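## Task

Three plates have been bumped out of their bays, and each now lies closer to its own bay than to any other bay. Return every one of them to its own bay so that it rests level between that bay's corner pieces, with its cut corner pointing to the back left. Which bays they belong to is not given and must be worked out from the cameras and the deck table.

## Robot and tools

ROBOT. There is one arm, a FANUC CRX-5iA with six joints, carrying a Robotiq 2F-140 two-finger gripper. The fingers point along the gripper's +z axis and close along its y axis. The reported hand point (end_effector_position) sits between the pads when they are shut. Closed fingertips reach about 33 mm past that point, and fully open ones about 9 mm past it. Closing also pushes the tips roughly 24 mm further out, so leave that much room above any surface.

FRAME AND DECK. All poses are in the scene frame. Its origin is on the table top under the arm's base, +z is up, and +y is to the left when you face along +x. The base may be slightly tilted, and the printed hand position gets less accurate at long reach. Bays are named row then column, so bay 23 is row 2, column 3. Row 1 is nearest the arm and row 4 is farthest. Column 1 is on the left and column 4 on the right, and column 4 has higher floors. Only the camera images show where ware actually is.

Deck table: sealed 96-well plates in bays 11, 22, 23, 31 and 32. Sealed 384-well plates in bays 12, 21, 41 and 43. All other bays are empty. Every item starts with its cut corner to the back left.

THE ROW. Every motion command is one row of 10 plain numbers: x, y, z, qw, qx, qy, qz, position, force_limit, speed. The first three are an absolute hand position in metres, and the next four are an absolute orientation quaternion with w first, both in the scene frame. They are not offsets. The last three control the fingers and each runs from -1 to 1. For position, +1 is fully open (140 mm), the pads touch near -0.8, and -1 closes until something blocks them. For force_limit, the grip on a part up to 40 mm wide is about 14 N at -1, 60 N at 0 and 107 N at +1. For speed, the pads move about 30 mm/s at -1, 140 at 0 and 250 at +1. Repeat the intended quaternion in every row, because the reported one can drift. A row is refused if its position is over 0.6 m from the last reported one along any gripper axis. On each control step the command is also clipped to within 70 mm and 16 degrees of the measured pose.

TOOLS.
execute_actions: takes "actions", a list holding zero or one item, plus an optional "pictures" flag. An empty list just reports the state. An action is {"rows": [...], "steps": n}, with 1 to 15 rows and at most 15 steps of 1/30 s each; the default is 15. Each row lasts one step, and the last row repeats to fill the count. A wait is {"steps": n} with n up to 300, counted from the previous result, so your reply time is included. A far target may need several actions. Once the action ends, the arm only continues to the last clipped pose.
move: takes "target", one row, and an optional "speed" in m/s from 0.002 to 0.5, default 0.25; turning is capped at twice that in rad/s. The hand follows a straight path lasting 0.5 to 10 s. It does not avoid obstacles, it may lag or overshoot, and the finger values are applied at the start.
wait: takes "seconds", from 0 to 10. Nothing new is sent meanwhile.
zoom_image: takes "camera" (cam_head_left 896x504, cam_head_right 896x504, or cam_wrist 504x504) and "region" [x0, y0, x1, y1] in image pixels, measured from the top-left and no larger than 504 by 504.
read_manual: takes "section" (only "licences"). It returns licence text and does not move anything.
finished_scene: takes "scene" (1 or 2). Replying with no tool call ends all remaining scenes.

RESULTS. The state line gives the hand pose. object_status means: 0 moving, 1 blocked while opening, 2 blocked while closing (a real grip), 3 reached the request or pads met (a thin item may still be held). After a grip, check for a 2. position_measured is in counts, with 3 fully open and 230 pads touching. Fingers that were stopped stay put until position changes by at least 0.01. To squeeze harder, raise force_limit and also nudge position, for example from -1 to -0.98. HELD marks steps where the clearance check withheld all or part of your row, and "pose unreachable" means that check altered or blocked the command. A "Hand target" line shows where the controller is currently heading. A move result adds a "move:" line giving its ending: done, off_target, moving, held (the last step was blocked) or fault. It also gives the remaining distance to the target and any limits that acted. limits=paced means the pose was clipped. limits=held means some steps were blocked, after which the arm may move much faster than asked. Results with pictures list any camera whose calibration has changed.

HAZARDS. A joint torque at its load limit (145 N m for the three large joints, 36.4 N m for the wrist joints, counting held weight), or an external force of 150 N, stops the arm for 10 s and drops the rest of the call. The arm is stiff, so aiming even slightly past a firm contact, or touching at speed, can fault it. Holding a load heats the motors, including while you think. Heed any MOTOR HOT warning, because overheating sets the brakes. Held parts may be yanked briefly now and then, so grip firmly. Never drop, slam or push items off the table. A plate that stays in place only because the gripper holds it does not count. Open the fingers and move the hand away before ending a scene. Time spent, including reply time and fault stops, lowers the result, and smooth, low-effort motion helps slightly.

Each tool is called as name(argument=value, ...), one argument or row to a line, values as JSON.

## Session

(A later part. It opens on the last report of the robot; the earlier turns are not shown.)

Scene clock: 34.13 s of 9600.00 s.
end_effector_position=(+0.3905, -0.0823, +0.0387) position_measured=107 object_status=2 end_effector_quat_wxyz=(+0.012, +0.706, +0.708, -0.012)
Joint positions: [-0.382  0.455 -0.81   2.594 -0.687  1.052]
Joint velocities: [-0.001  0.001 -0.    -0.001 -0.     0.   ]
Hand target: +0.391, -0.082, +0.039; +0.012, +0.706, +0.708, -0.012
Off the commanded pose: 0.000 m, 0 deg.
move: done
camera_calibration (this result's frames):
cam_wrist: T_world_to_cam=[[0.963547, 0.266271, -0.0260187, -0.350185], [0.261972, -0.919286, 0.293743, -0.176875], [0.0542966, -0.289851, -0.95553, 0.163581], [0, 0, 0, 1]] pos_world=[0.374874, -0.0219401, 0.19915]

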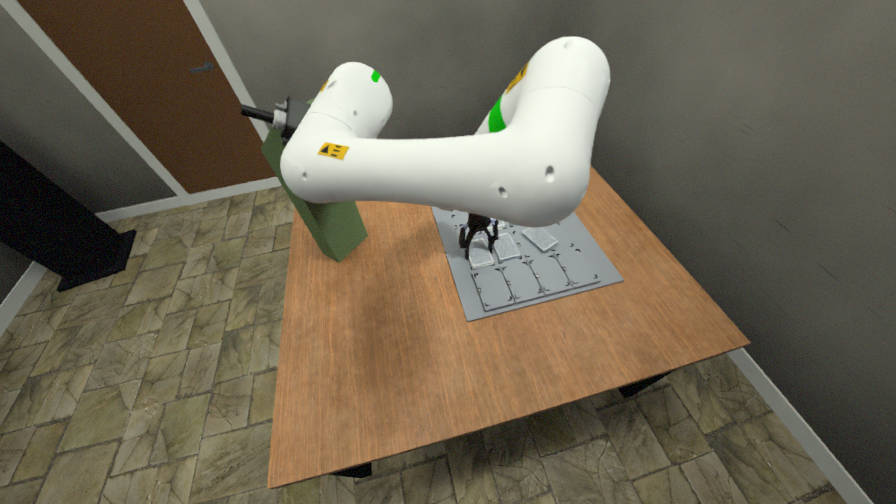

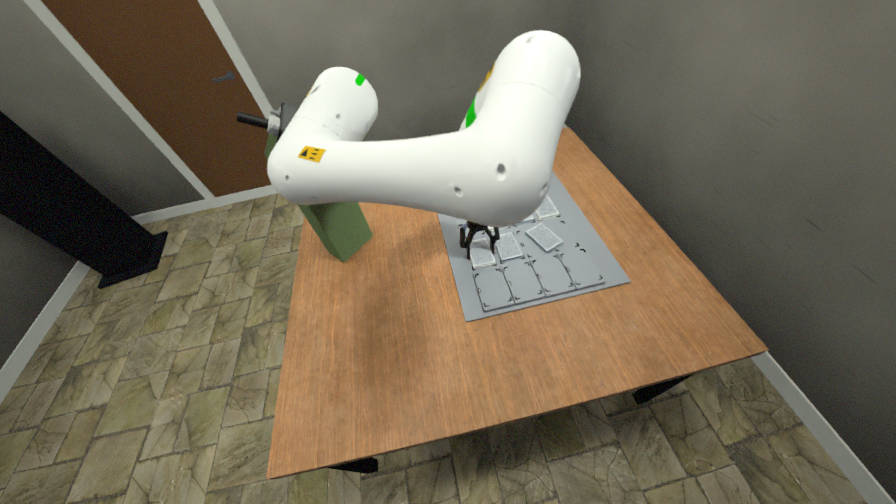

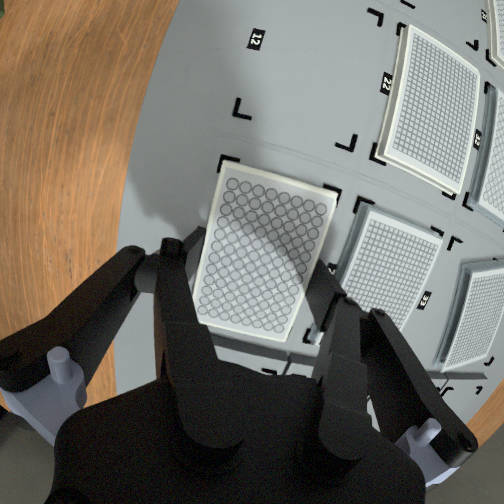

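move(
  target=[0.3904,-0.0825,0.0372,0.0093,0.7067,0.7073,-0.0093,-1,0.2,-0.6],
  speed=0.006,
)

zoom_image(
  camera="cam_wrist",
  region=[206,146,256,186],
)

zoom_image(
  camera="cam_wrist",
  region=[305,172,355,212],
)

zoom_image(
  camera="cam_wrist",
  region=[255,305,315,355],
)

Scene clock: 36.87 s of 9600.00 s.
end_effector_position=(+0.3904, -0.0825, +0.0373) position_measured=107 object_status=2 end_effector_quat_wxyz=(+0.009, +0.707, +0.707, -0.009)
Joint positions: [-0.393  0.454 -0.805  2.61  -0.672  1.045]
Joint velocities: [-0.     0.     0.002  0.     0.001 -0.   ]
Hand target: +0.390, -0.082, +0.037; +0.009, +0.707, +0.707, -0.009
Off the commanded pose: 0.000 m, 0 deg.
move: done
camera_calibration (this result's frames):
cam_wrist: T_world_to_cam=[[0.964219, 0.264047, -0.023702, -0.350613], [0.259623, -0.922395, 0.285977, -0.175677], [0.0536487, -0.281898, -0.957943, 0.163157], [0, 0, 0, 1]] pos_world=[0.374925, -0.0234717, 0.198224]

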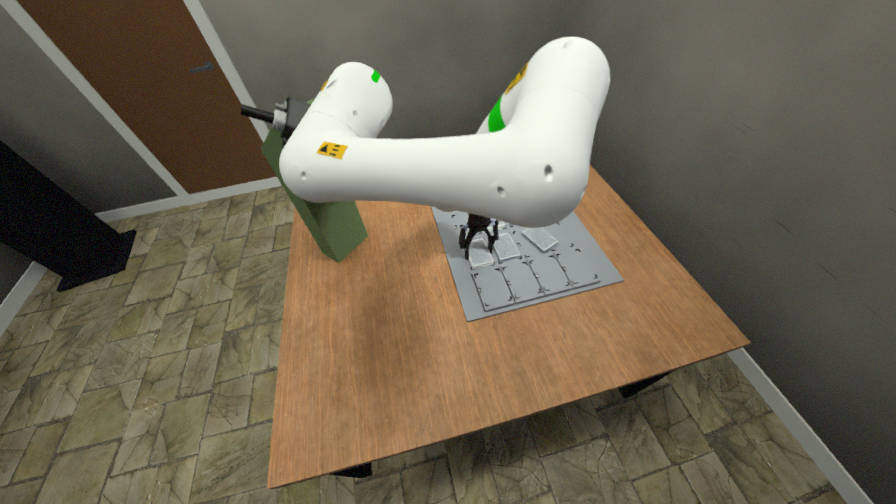

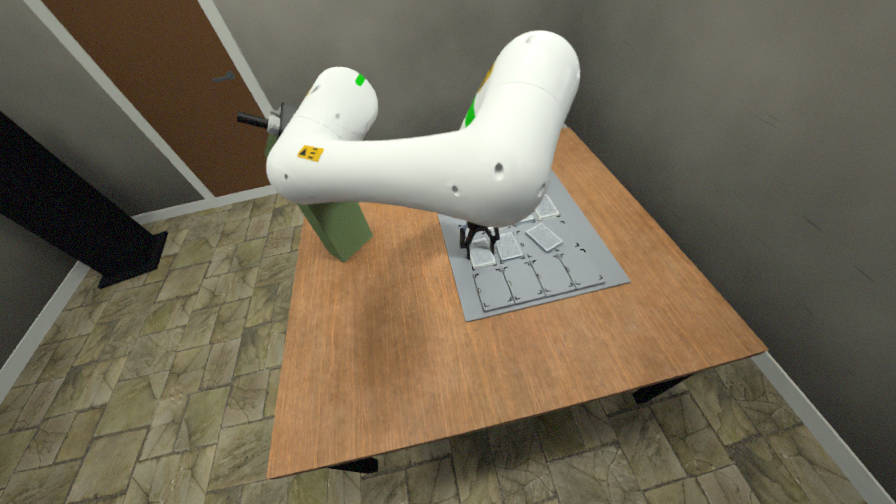

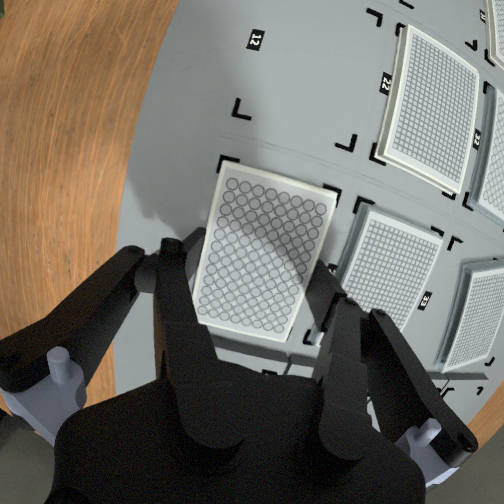

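Region (206, 146, 256, 186) of cam_wrist's 504x504 image, scaled by 10.080, with more detail than that image has; it fills the top 403 rows of this view, and the rest is white.

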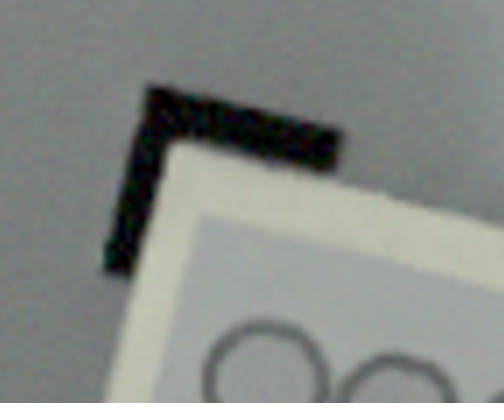

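Region (305, 172, 355, 212) of cam_wrist's 504x504 image, scaled by 10.080, with more detail than that image has; it fills the top 403 rows of this view, and the rest is white.

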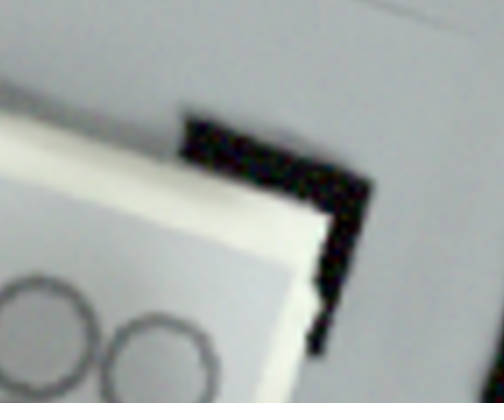

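Region (255, 305, 315, 355) of cam_wrist's 504x504 image, scaled by 8.400, with more detail than that image has.

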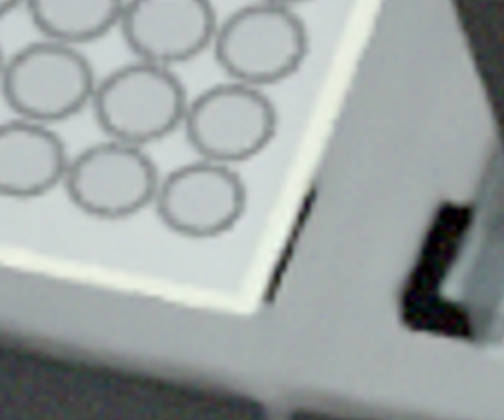

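move(
  target=[0.3902,-0.0828,0.0360,0.0093,0.7067,0.7073,-0.0093,-1,0.2,-0.6],
  speed=0.005,
)

zoom_image(
  camera="cam_wrist",
  region=[206,146,256,186],
)

zoom_image(
  camera="cam_wrist",
  region=[305,172,355,212],
)

zoom_image(
  camera="cam_wrist",
  region=[255,305,315,355],
)

Scene clock: 47.83 s of 9600.00 s.
end_effector_position=(+0.3902, -0.0825, +0.0376) position_measured=107 object_status=2 end_effector_quat_wxyz=(+0.009, +0.707, +0.707, -0.009)
Joint positions: [-0.393  0.453 -0.806  2.61  -0.672  1.045]
Joint velocities: [ 0.002  0.    -0.     0.     0.002 -0.001]
Hand target: +0.390, -0.083, +0.038; +0.009, +0.707, +0.707, -0.009
Off the commanded pose: 0.002 m, 0 deg.
FORCE FAULT: contact force on the arm reached its limit, and the arm stopped for 10 seconds. The contact can be on any part of the arm, not only on its tool. The arm ran no command of this call. The arm holds still and accepts commands again. Move the arm away from the contact; if what it grips holds it there, let go first. Pushing or pulling that hard again can fault the arm again.
The stop began at step 29 of this call (marked STOPPED below). From that step on the arm followed nothing that you had sent. Nothing is kept back now.
Steps of this call (steps 1 to 28: nothing new was sent; steps 29 to 329: the stop). Readings (end_effector_position | what the end effector reports):
1: (+0.3904, -0.0825, +0.0373) | position_measured=107 object_status=2
2: (+0.3904, -0.0825, +0.0373) | position_measured=107 object_status=2
4: (+0.3904, -0.0825, +0.0373) | position_measured=107 object_status=2
8: (+0.3905, -0.0826, +0.0373) | position_measured=107 object_status=2
29: (+0.3902, -0.0825, +0.0375) | position_measured=107 object_status=2 STOPPED
329: the state above
move: fault
camera_calibration (this result's frames):
cam_wrist: T_world_to_cam=[[0.964215, 0.264053, -0.0237746, -0.350397], [0.259652, -0.9224, 0.285936, -0.175763], [0.0535726, -0.281877, -0.957954, 0.163549], [0, 0, 0, 1]] pos_world=[0.374733, -0.0234993, 0.198599]

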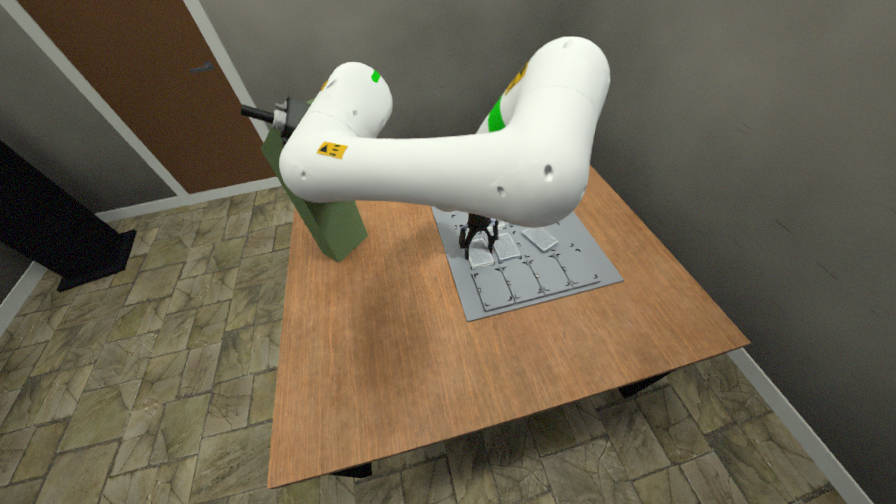

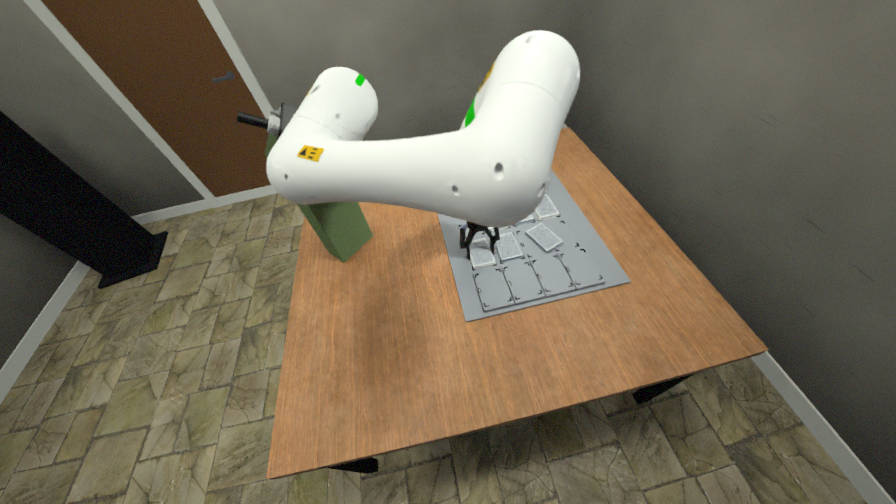

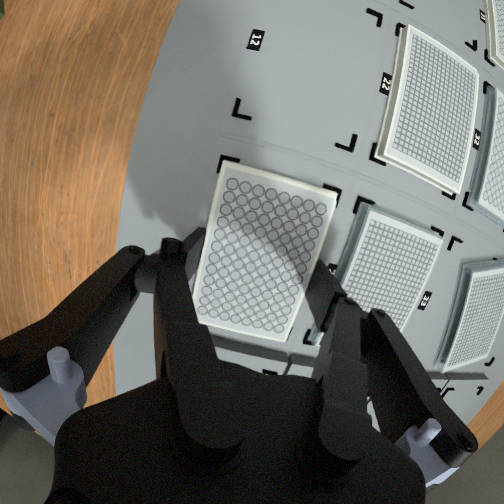

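Region (206, 146, 256, 186) of cam_wrist's 504x504 image, scaled by 10.080, with more detail than that image has; it fills the top 403 rows of this view, and the rest is white.

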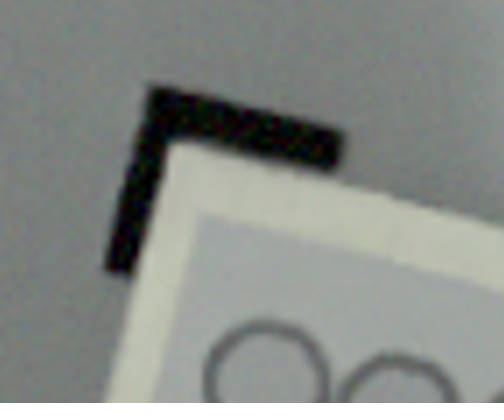

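Region (305, 172, 355, 212) of cam_wrist's 504x504 image, scaled by 10.080, with more detail than that image has; it fills the top 403 rows of this view, and the rest is white.

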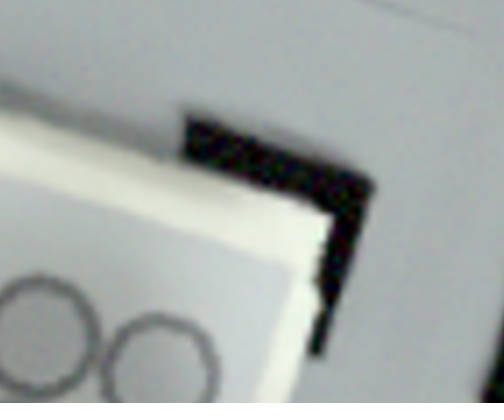

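Region (255, 305, 315, 355) of cam_wrist's 504x504 image, scaled by 8.400, with more detail than that image has.

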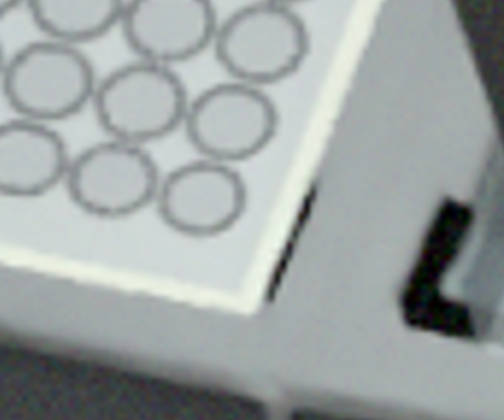

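move(
  target=[0.3902,-0.0825,0.0378,0.0093,0.7067,0.7073,-0.0093,0.35,0.2,-0.8],
  speed=0.006,
)

zoom_image(
  camera="cam_wrist",
  region=[206,146,256,186],
)

zoom_image(
  camera="cam_wrist",
  region=[305,172,355,212],
)

zoom_image(
  camera="cam_wrist",
  region=[175,295,315,355],
)

Scene clock: 49.43 s of 9600.00 s.
end_effector_position=(+0.3902, -0.0825, +0.0378) position_measured=85 object_status=3 end_effector_quat_wxyz=(+0.009, +0.707, +0.707, -0.009)
Joint positions: [-0.393  0.452 -0.807  2.61  -0.672  1.045]
Joint velocities: [-0.    -0.001  0.     0.    -0.001  0.   ]
Hand target: +0.390, -0.083, +0.038; +0.009, +0.707, +0.707, -0.009
Off the commanded pose: 0.000 m, 0 deg.
move: done
camera_calibration (this result's frames):
cam_wrist: T_world_to_cam=[[0.964214, 0.264061, -0.0237369, -0.35039], [0.25965, -0.922409, 0.285907, -0.175759], [0.0536017, -0.281839, -0.957963, 0.163701], [0, 0, 0, 1]] pos_world=[0.374712, -0.02346, 0.198753]

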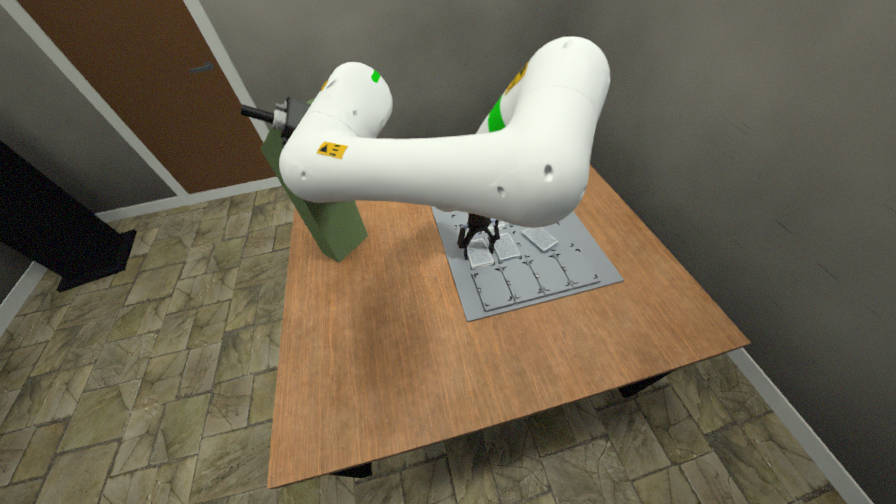

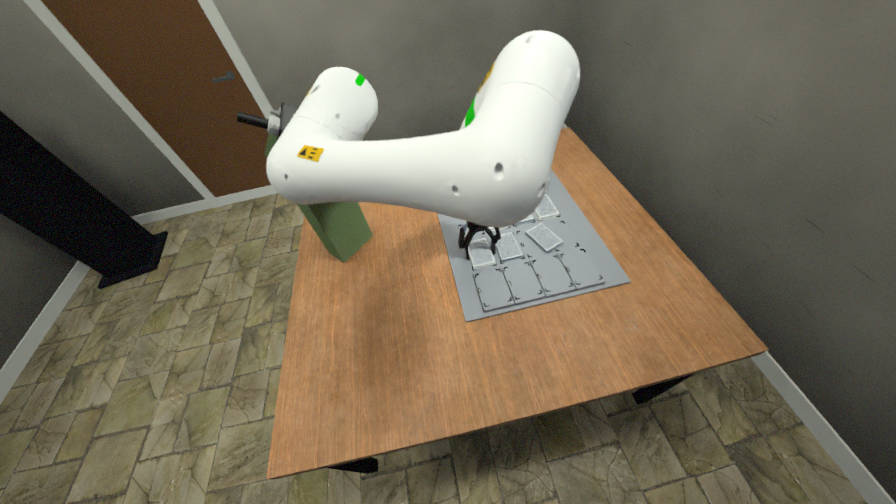

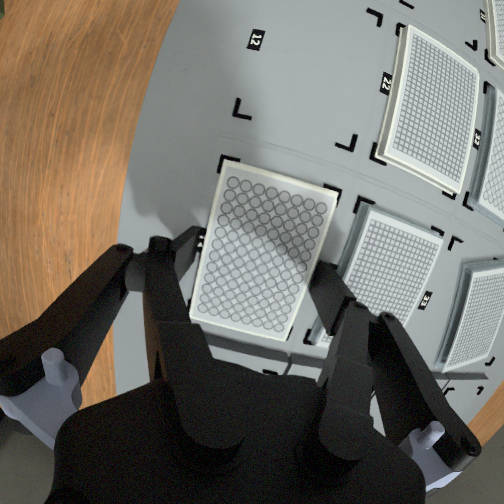

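Region (206, 146, 256, 186) of cam_wrist's 504x504 image, scaled by 10.080, with more detail than that image has; it fills the top 403 rows of this view, and the rest is white.

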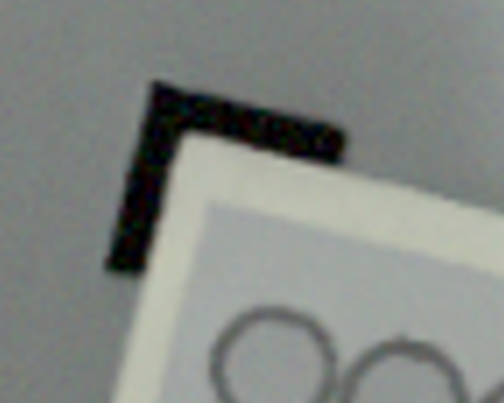

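Region (305, 172, 355, 212) of cam_wrist's 504x504 image, scaled by 10.080, with more detail than that image has; it fills the top 403 rows of this view, and the rest is white.

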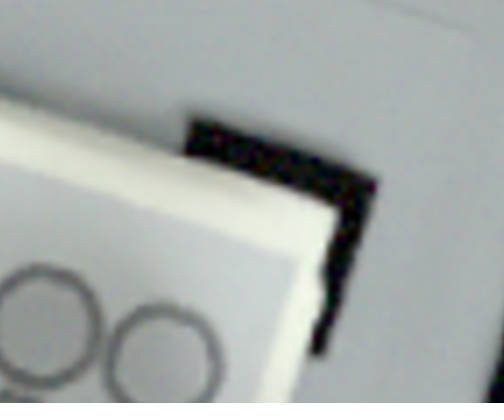

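Region (175, 295, 315, 355) of cam_wrist's 504x504 image, scaled by 3.600, with more detail than that image has; it fills the top 216 rows of this view, and the rest is white.

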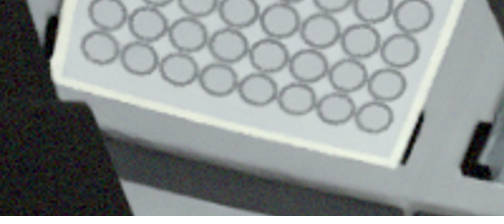

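move(
  target=[0.3902,-0.0825,0.085,0,0.7067,0.7073,0,0.35,0.2,-0.8],
  speed=0.12,
)

zoom_image(
  camera="cam_wrist",
  region=[170,140,410,380],
)

zoom_image(
  camera="cam_head_right",
  region=[450,215,540,285],
)

Scene clock: 51.47 s of 9600.00 s.
end_effector_position=(+0.3900, -0.0825, +0.0850) position_measured=85 object_status=3 end_effector_quat_wxyz=(-0.000, +0.707, +0.707, +0.000)
Joint positions: [-0.363  0.309 -0.901  2.558 -0.613  1.085]
Joint velocities: [ 0.001 -0.001  0.001 -0.003 -0.     0.001]
Hand target: +0.390, -0.083, +0.085; +0.000, +0.707, +0.707, +0.000
Off the commanded pose: 0.000 m, 0 deg.
move: done
camera_calibration (this result's frames):
cam_wrist: T_world_to_cam=[[0.964213, 0.264599, -0.016767, -0.349658], [0.259652, -0.929611, 0.261543, -0.187745], [0.0536173, -0.256537, -0.965046, 0.211563], [0, 0, 0, 1]] pos_world=[0.374549, -0.0277367, 0.247409]

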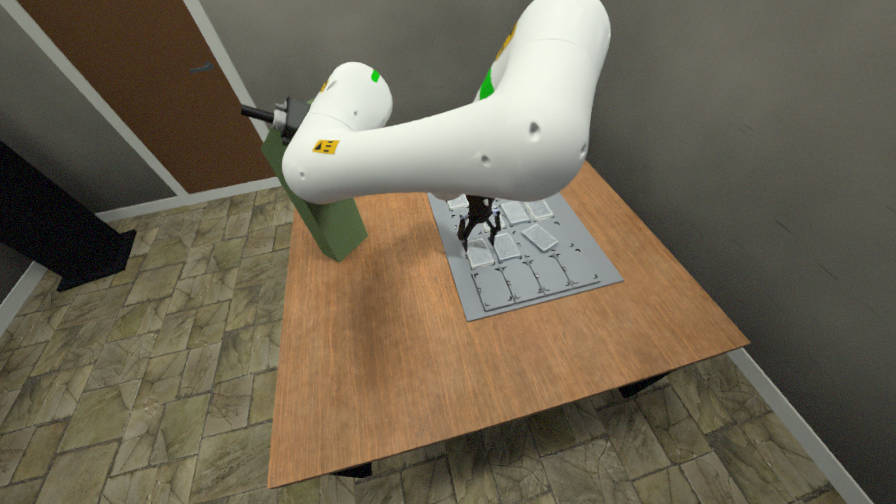

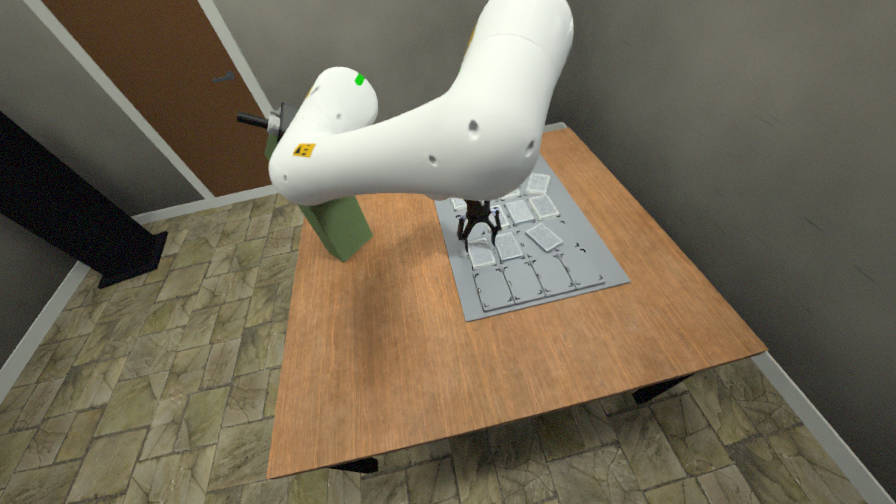

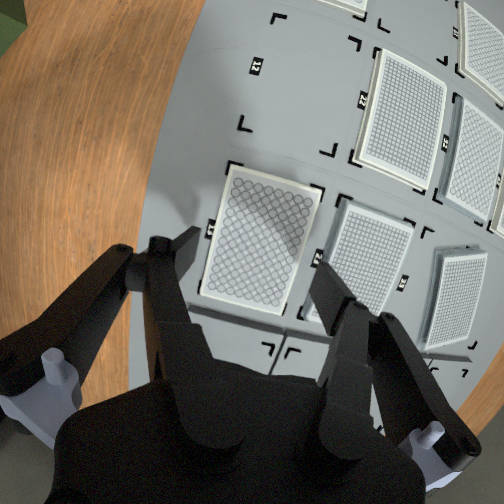

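Region (170, 140, 410, 380) of cam_wrist's 504x504 image, scaled by 2.100, with more detail than that image has.

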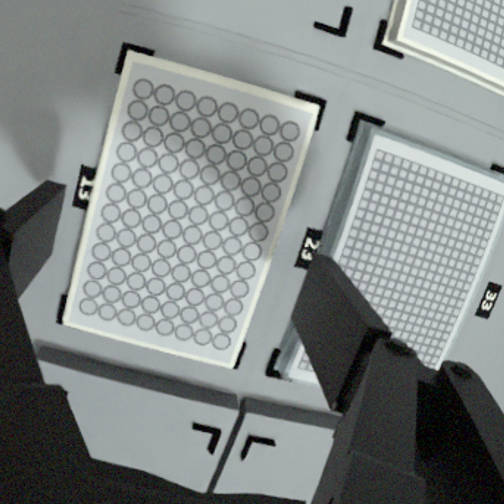

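Region (450, 215, 540, 285) of cam_head_right's 896x504 image, scaled by 5.600, with more detail than that image has.

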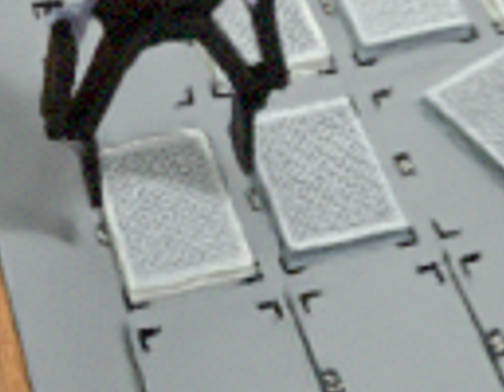

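zoom_image(
  camera="cam_head_right",
  region=[465,250,530,275],
)

zoom_image(
  camera="cam_head_left",
  region=[462,250,527,275],
)

zoom_image(
  camera="cam_wrist",
  region=[215,150,335,210],
)

Region (465, 250, 530, 275) of cam_head_right's 896x504 image, scaled by 7.754, with more detail than that image has; it fills the top 194 rows of this view, and the rest is white.

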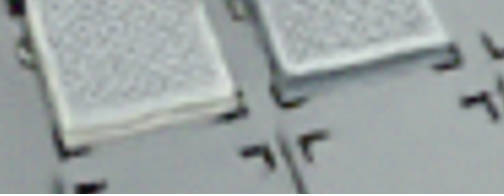

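Region (462, 250, 527, 275) of cam_head_left's 896x504 image, scaled by 7.754, with more detail than that image has; it fills the top 194 rows of this view, and the rest is white.

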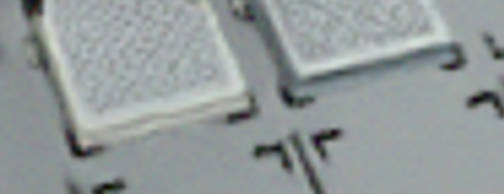

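Region (215, 150, 335, 210) of cam_wrist's 504x504 image, scaled by 4.200, with more detail than that image has.

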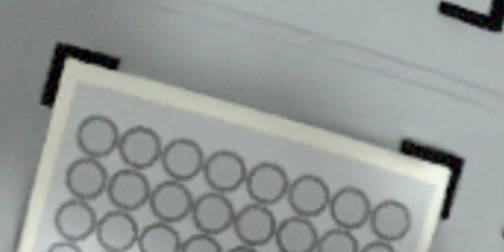

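move(
  target=[0.6435,-0.0848,0.08,0,0.5750,0.8181,0,0.4,0.2,0],
  speed=0.3,
)

zoom_image(
  camera="cam_wrist",
  region=[160,120,380,340],
)

Scene clock: 57.30 s of 9600.00 s.
end_effector_position=(+0.6440, -0.0846, +0.0803) position_measured=78 object_status=3 end_effector_quat_wxyz=(+0.001, +0.575, +0.818, +0.000)
Joint positions: [ 0.081  0.445 -0.365  1.529 -0.648  2.213]
Joint velocities: [ 0.001  0.001  0.006 -0.009 -0.001  0.008]
Hand target: +0.644, -0.085, +0.080; +0.001, +0.575, +0.818, +0.000
Off the commanded pose: 0.001 m, 0 deg.
After step 90, 1.27 s passed at rest.
move: done
camera_calibration (this result's frames):
cam_wrist: T_world_to_cam=[[0.818137, 0.57481, -0.0156658, -0.473781], [0.558084, -0.787177, 0.26248, -0.434626], [0.138544, -0.223487, -0.96481, 0.141], [0, 0, 0, 1]] pos_world=[0.610641, -0.0382817, 0.242697]

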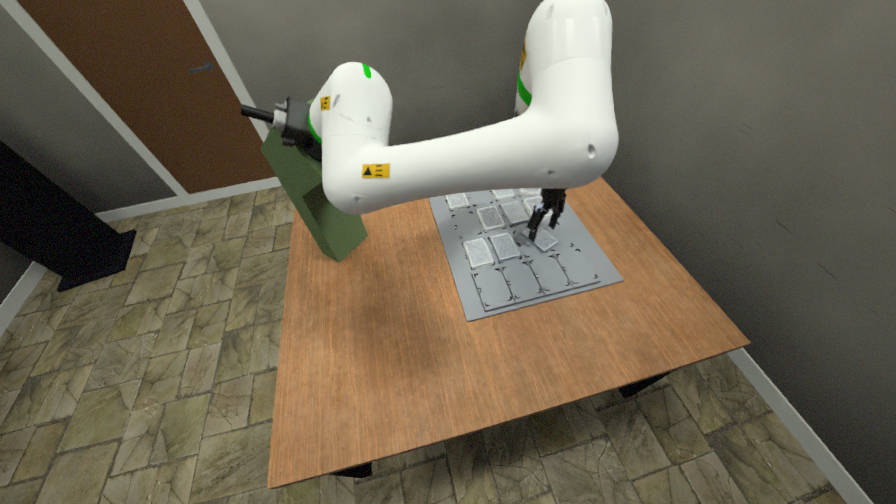

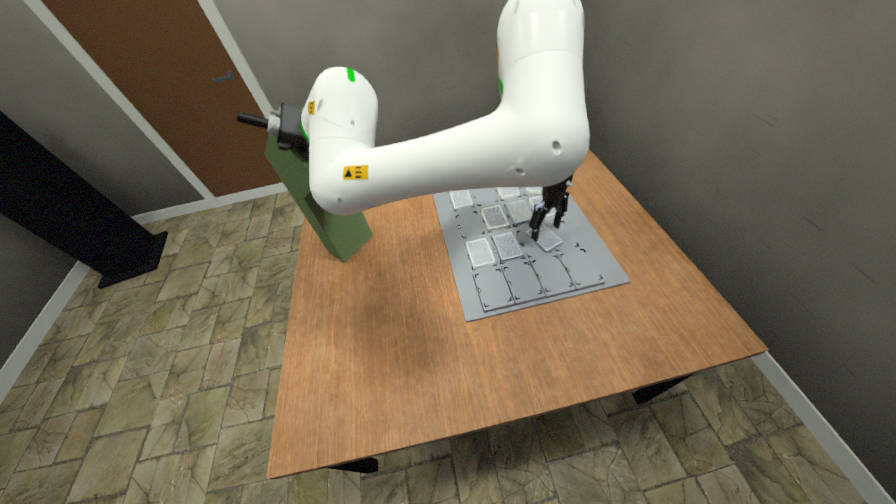

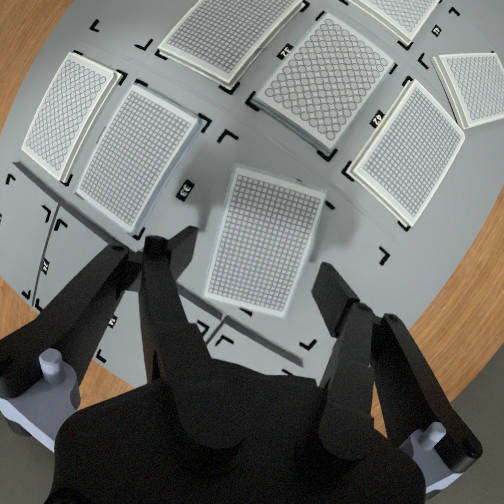

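Region (160, 120, 380, 340) of cam_wrist's 504x504 image, scaled by 2.291, with more detail than that image has.

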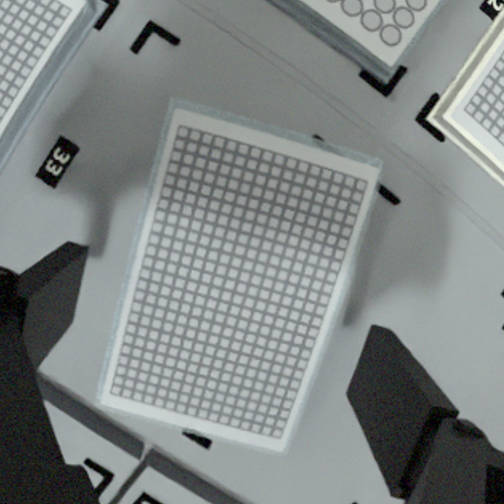

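execute_actions(
  actions=[],
)

Scene clock: 59.63 s of 9600.00 s.
end_effector_position=(+0.6440, -0.0846, +0.0803) position_measured=78 object_status=3 end_effector_quat_wxyz=(+0.001, +0.575, +0.818, +0.000)
Joint positions: [ 0.081  0.446 -0.365  1.529 -0.648  2.213]
Joint velocities: [ 0.    -0.001  0.001 -0.002 -0.002  0.   ]
Hand target: +0.644, -0.085, +0.080; +0.001, +0.575, +0.818, +0.000
Off the commanded pose: 0.001 m, 0 deg.
Steps of this call (steps 1 to 70: nothing new was sent). Readings (end_effector_position | what the end effector reports):
1: (+0.6440, -0.0846, +0.0803) | position_measured=78 object_status=3
2: (+0.6440, -0.0846, +0.0803) | position_measured=78 object_status=3
4: (+0.6440, -0.0846, +0.0803) | position_measured=78 object_status=3
8: (+0.6440, -0.0846, +0.0803) | position_measured=78 object_status=3
70: the state above
camera_calibration (this result's frames):
cam_wrist: T_world_to_cam=[[0.818113, 0.574842, -0.0157529, -0.473775], [0.558143, -0.787155, 0.262421, -0.434674], [0.13845, -0.223482, -0.964825, 0.141058], [0, 0, 0, 1]] pos_world=[0.610682, -0.0382856, 0.2427]

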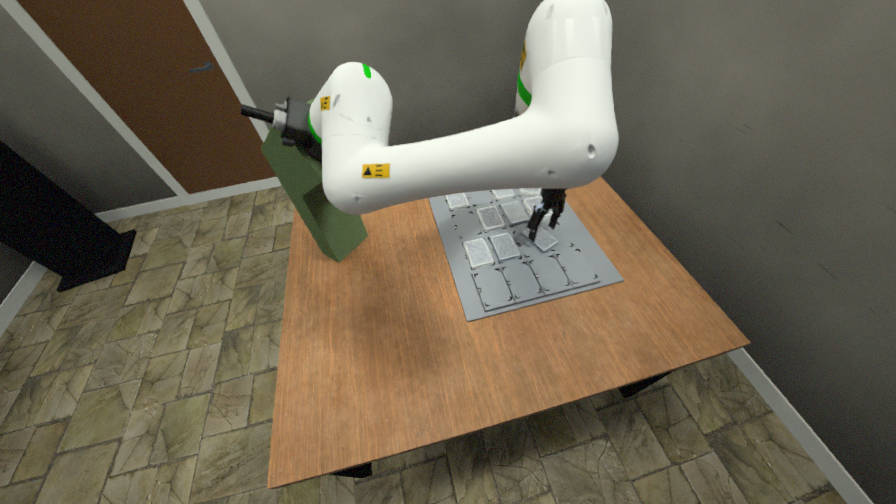

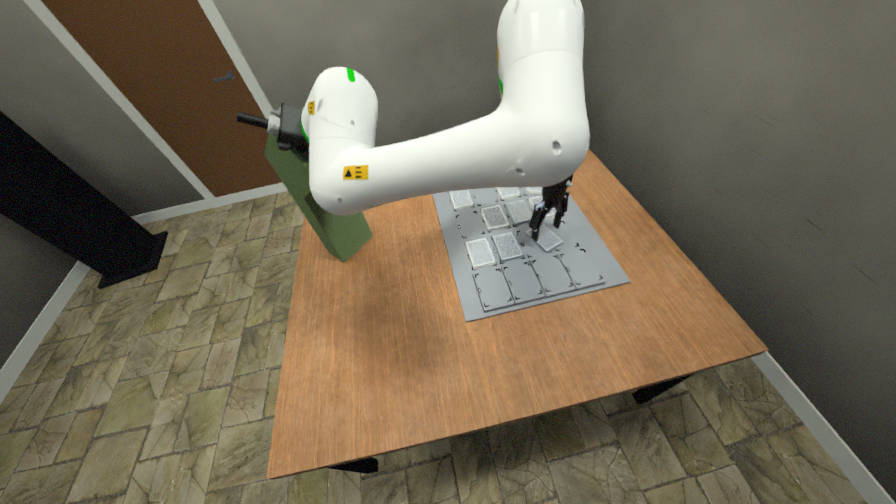

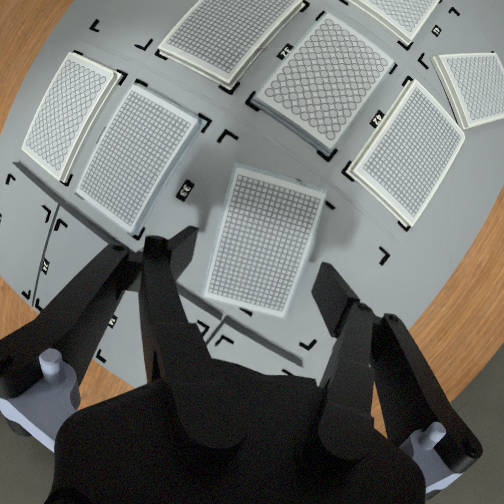

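move(
  target=[0.6466,-0.0799,0.052,0,0.5750,0.8181,0,0.4,0.2,-0.6],
  speed=0.06,
)

zoom_image(
  camera="cam_wrist",
  region=[130,130,380,380],
)

Scene clock: 62.73 s of 9600.00 s.
end_effector_position=(+0.6467, -0.0799, +0.0521) position_measured=78 object_status=3 end_effector_quat_wxyz=(-0.000, +0.575, +0.818, +0.000)
Joint positions: [ 0.05   0.507 -0.32   1.571 -0.627  2.188]
Joint velocities: [-0.    -0.001  0.001  0.     0.002 -0.   ]
Hand target: +0.647, -0.080, +0.052; -0.000, +0.575, +0.818, -0.000
Off the commanded pose: 0.000 m, 0 deg.
move: done
camera_calibration (this result's frames):
cam_wrist: T_world_to_cam=[[0.818125, 0.574794, -0.0168019, -0.47912], [0.558455, -0.787225, 0.261544, -0.425166], [0.137107, -0.223359, -0.965045, 0.11539], [0, 0, 0, 1]] pos_world=[0.613596, -0.0335325, 0.214506]

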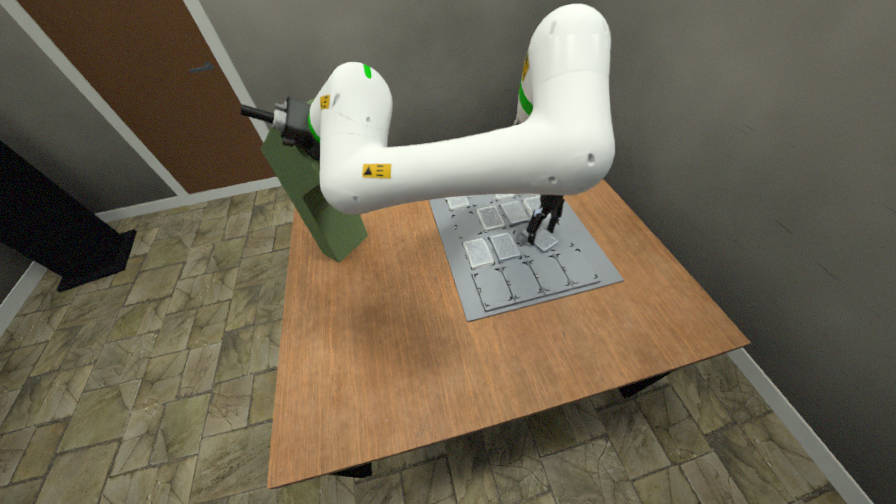

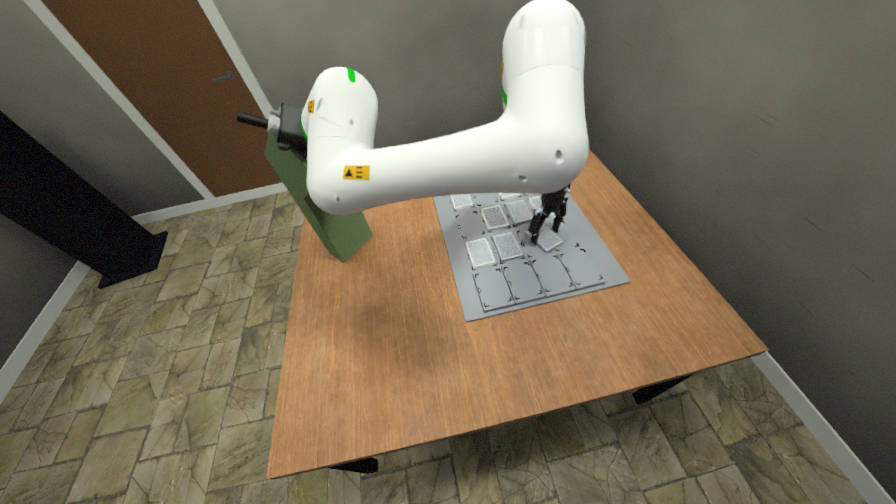

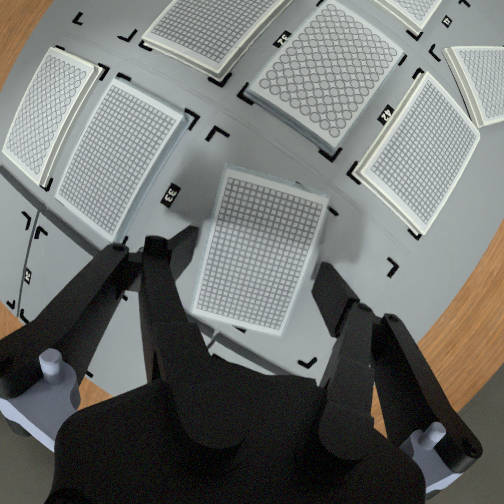

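Region (130, 130, 380, 380) of cam_wrist's 504x504 image, scaled by 2.016, with more detail than that image has.

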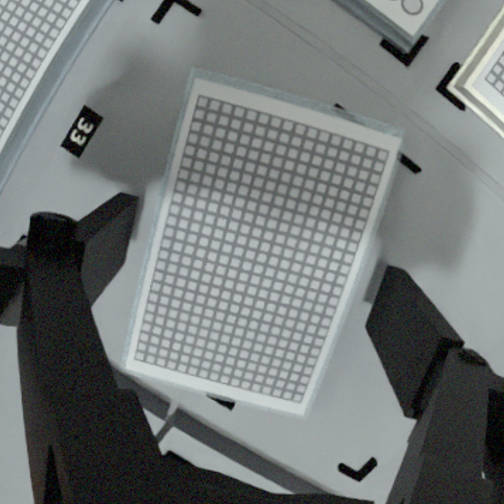

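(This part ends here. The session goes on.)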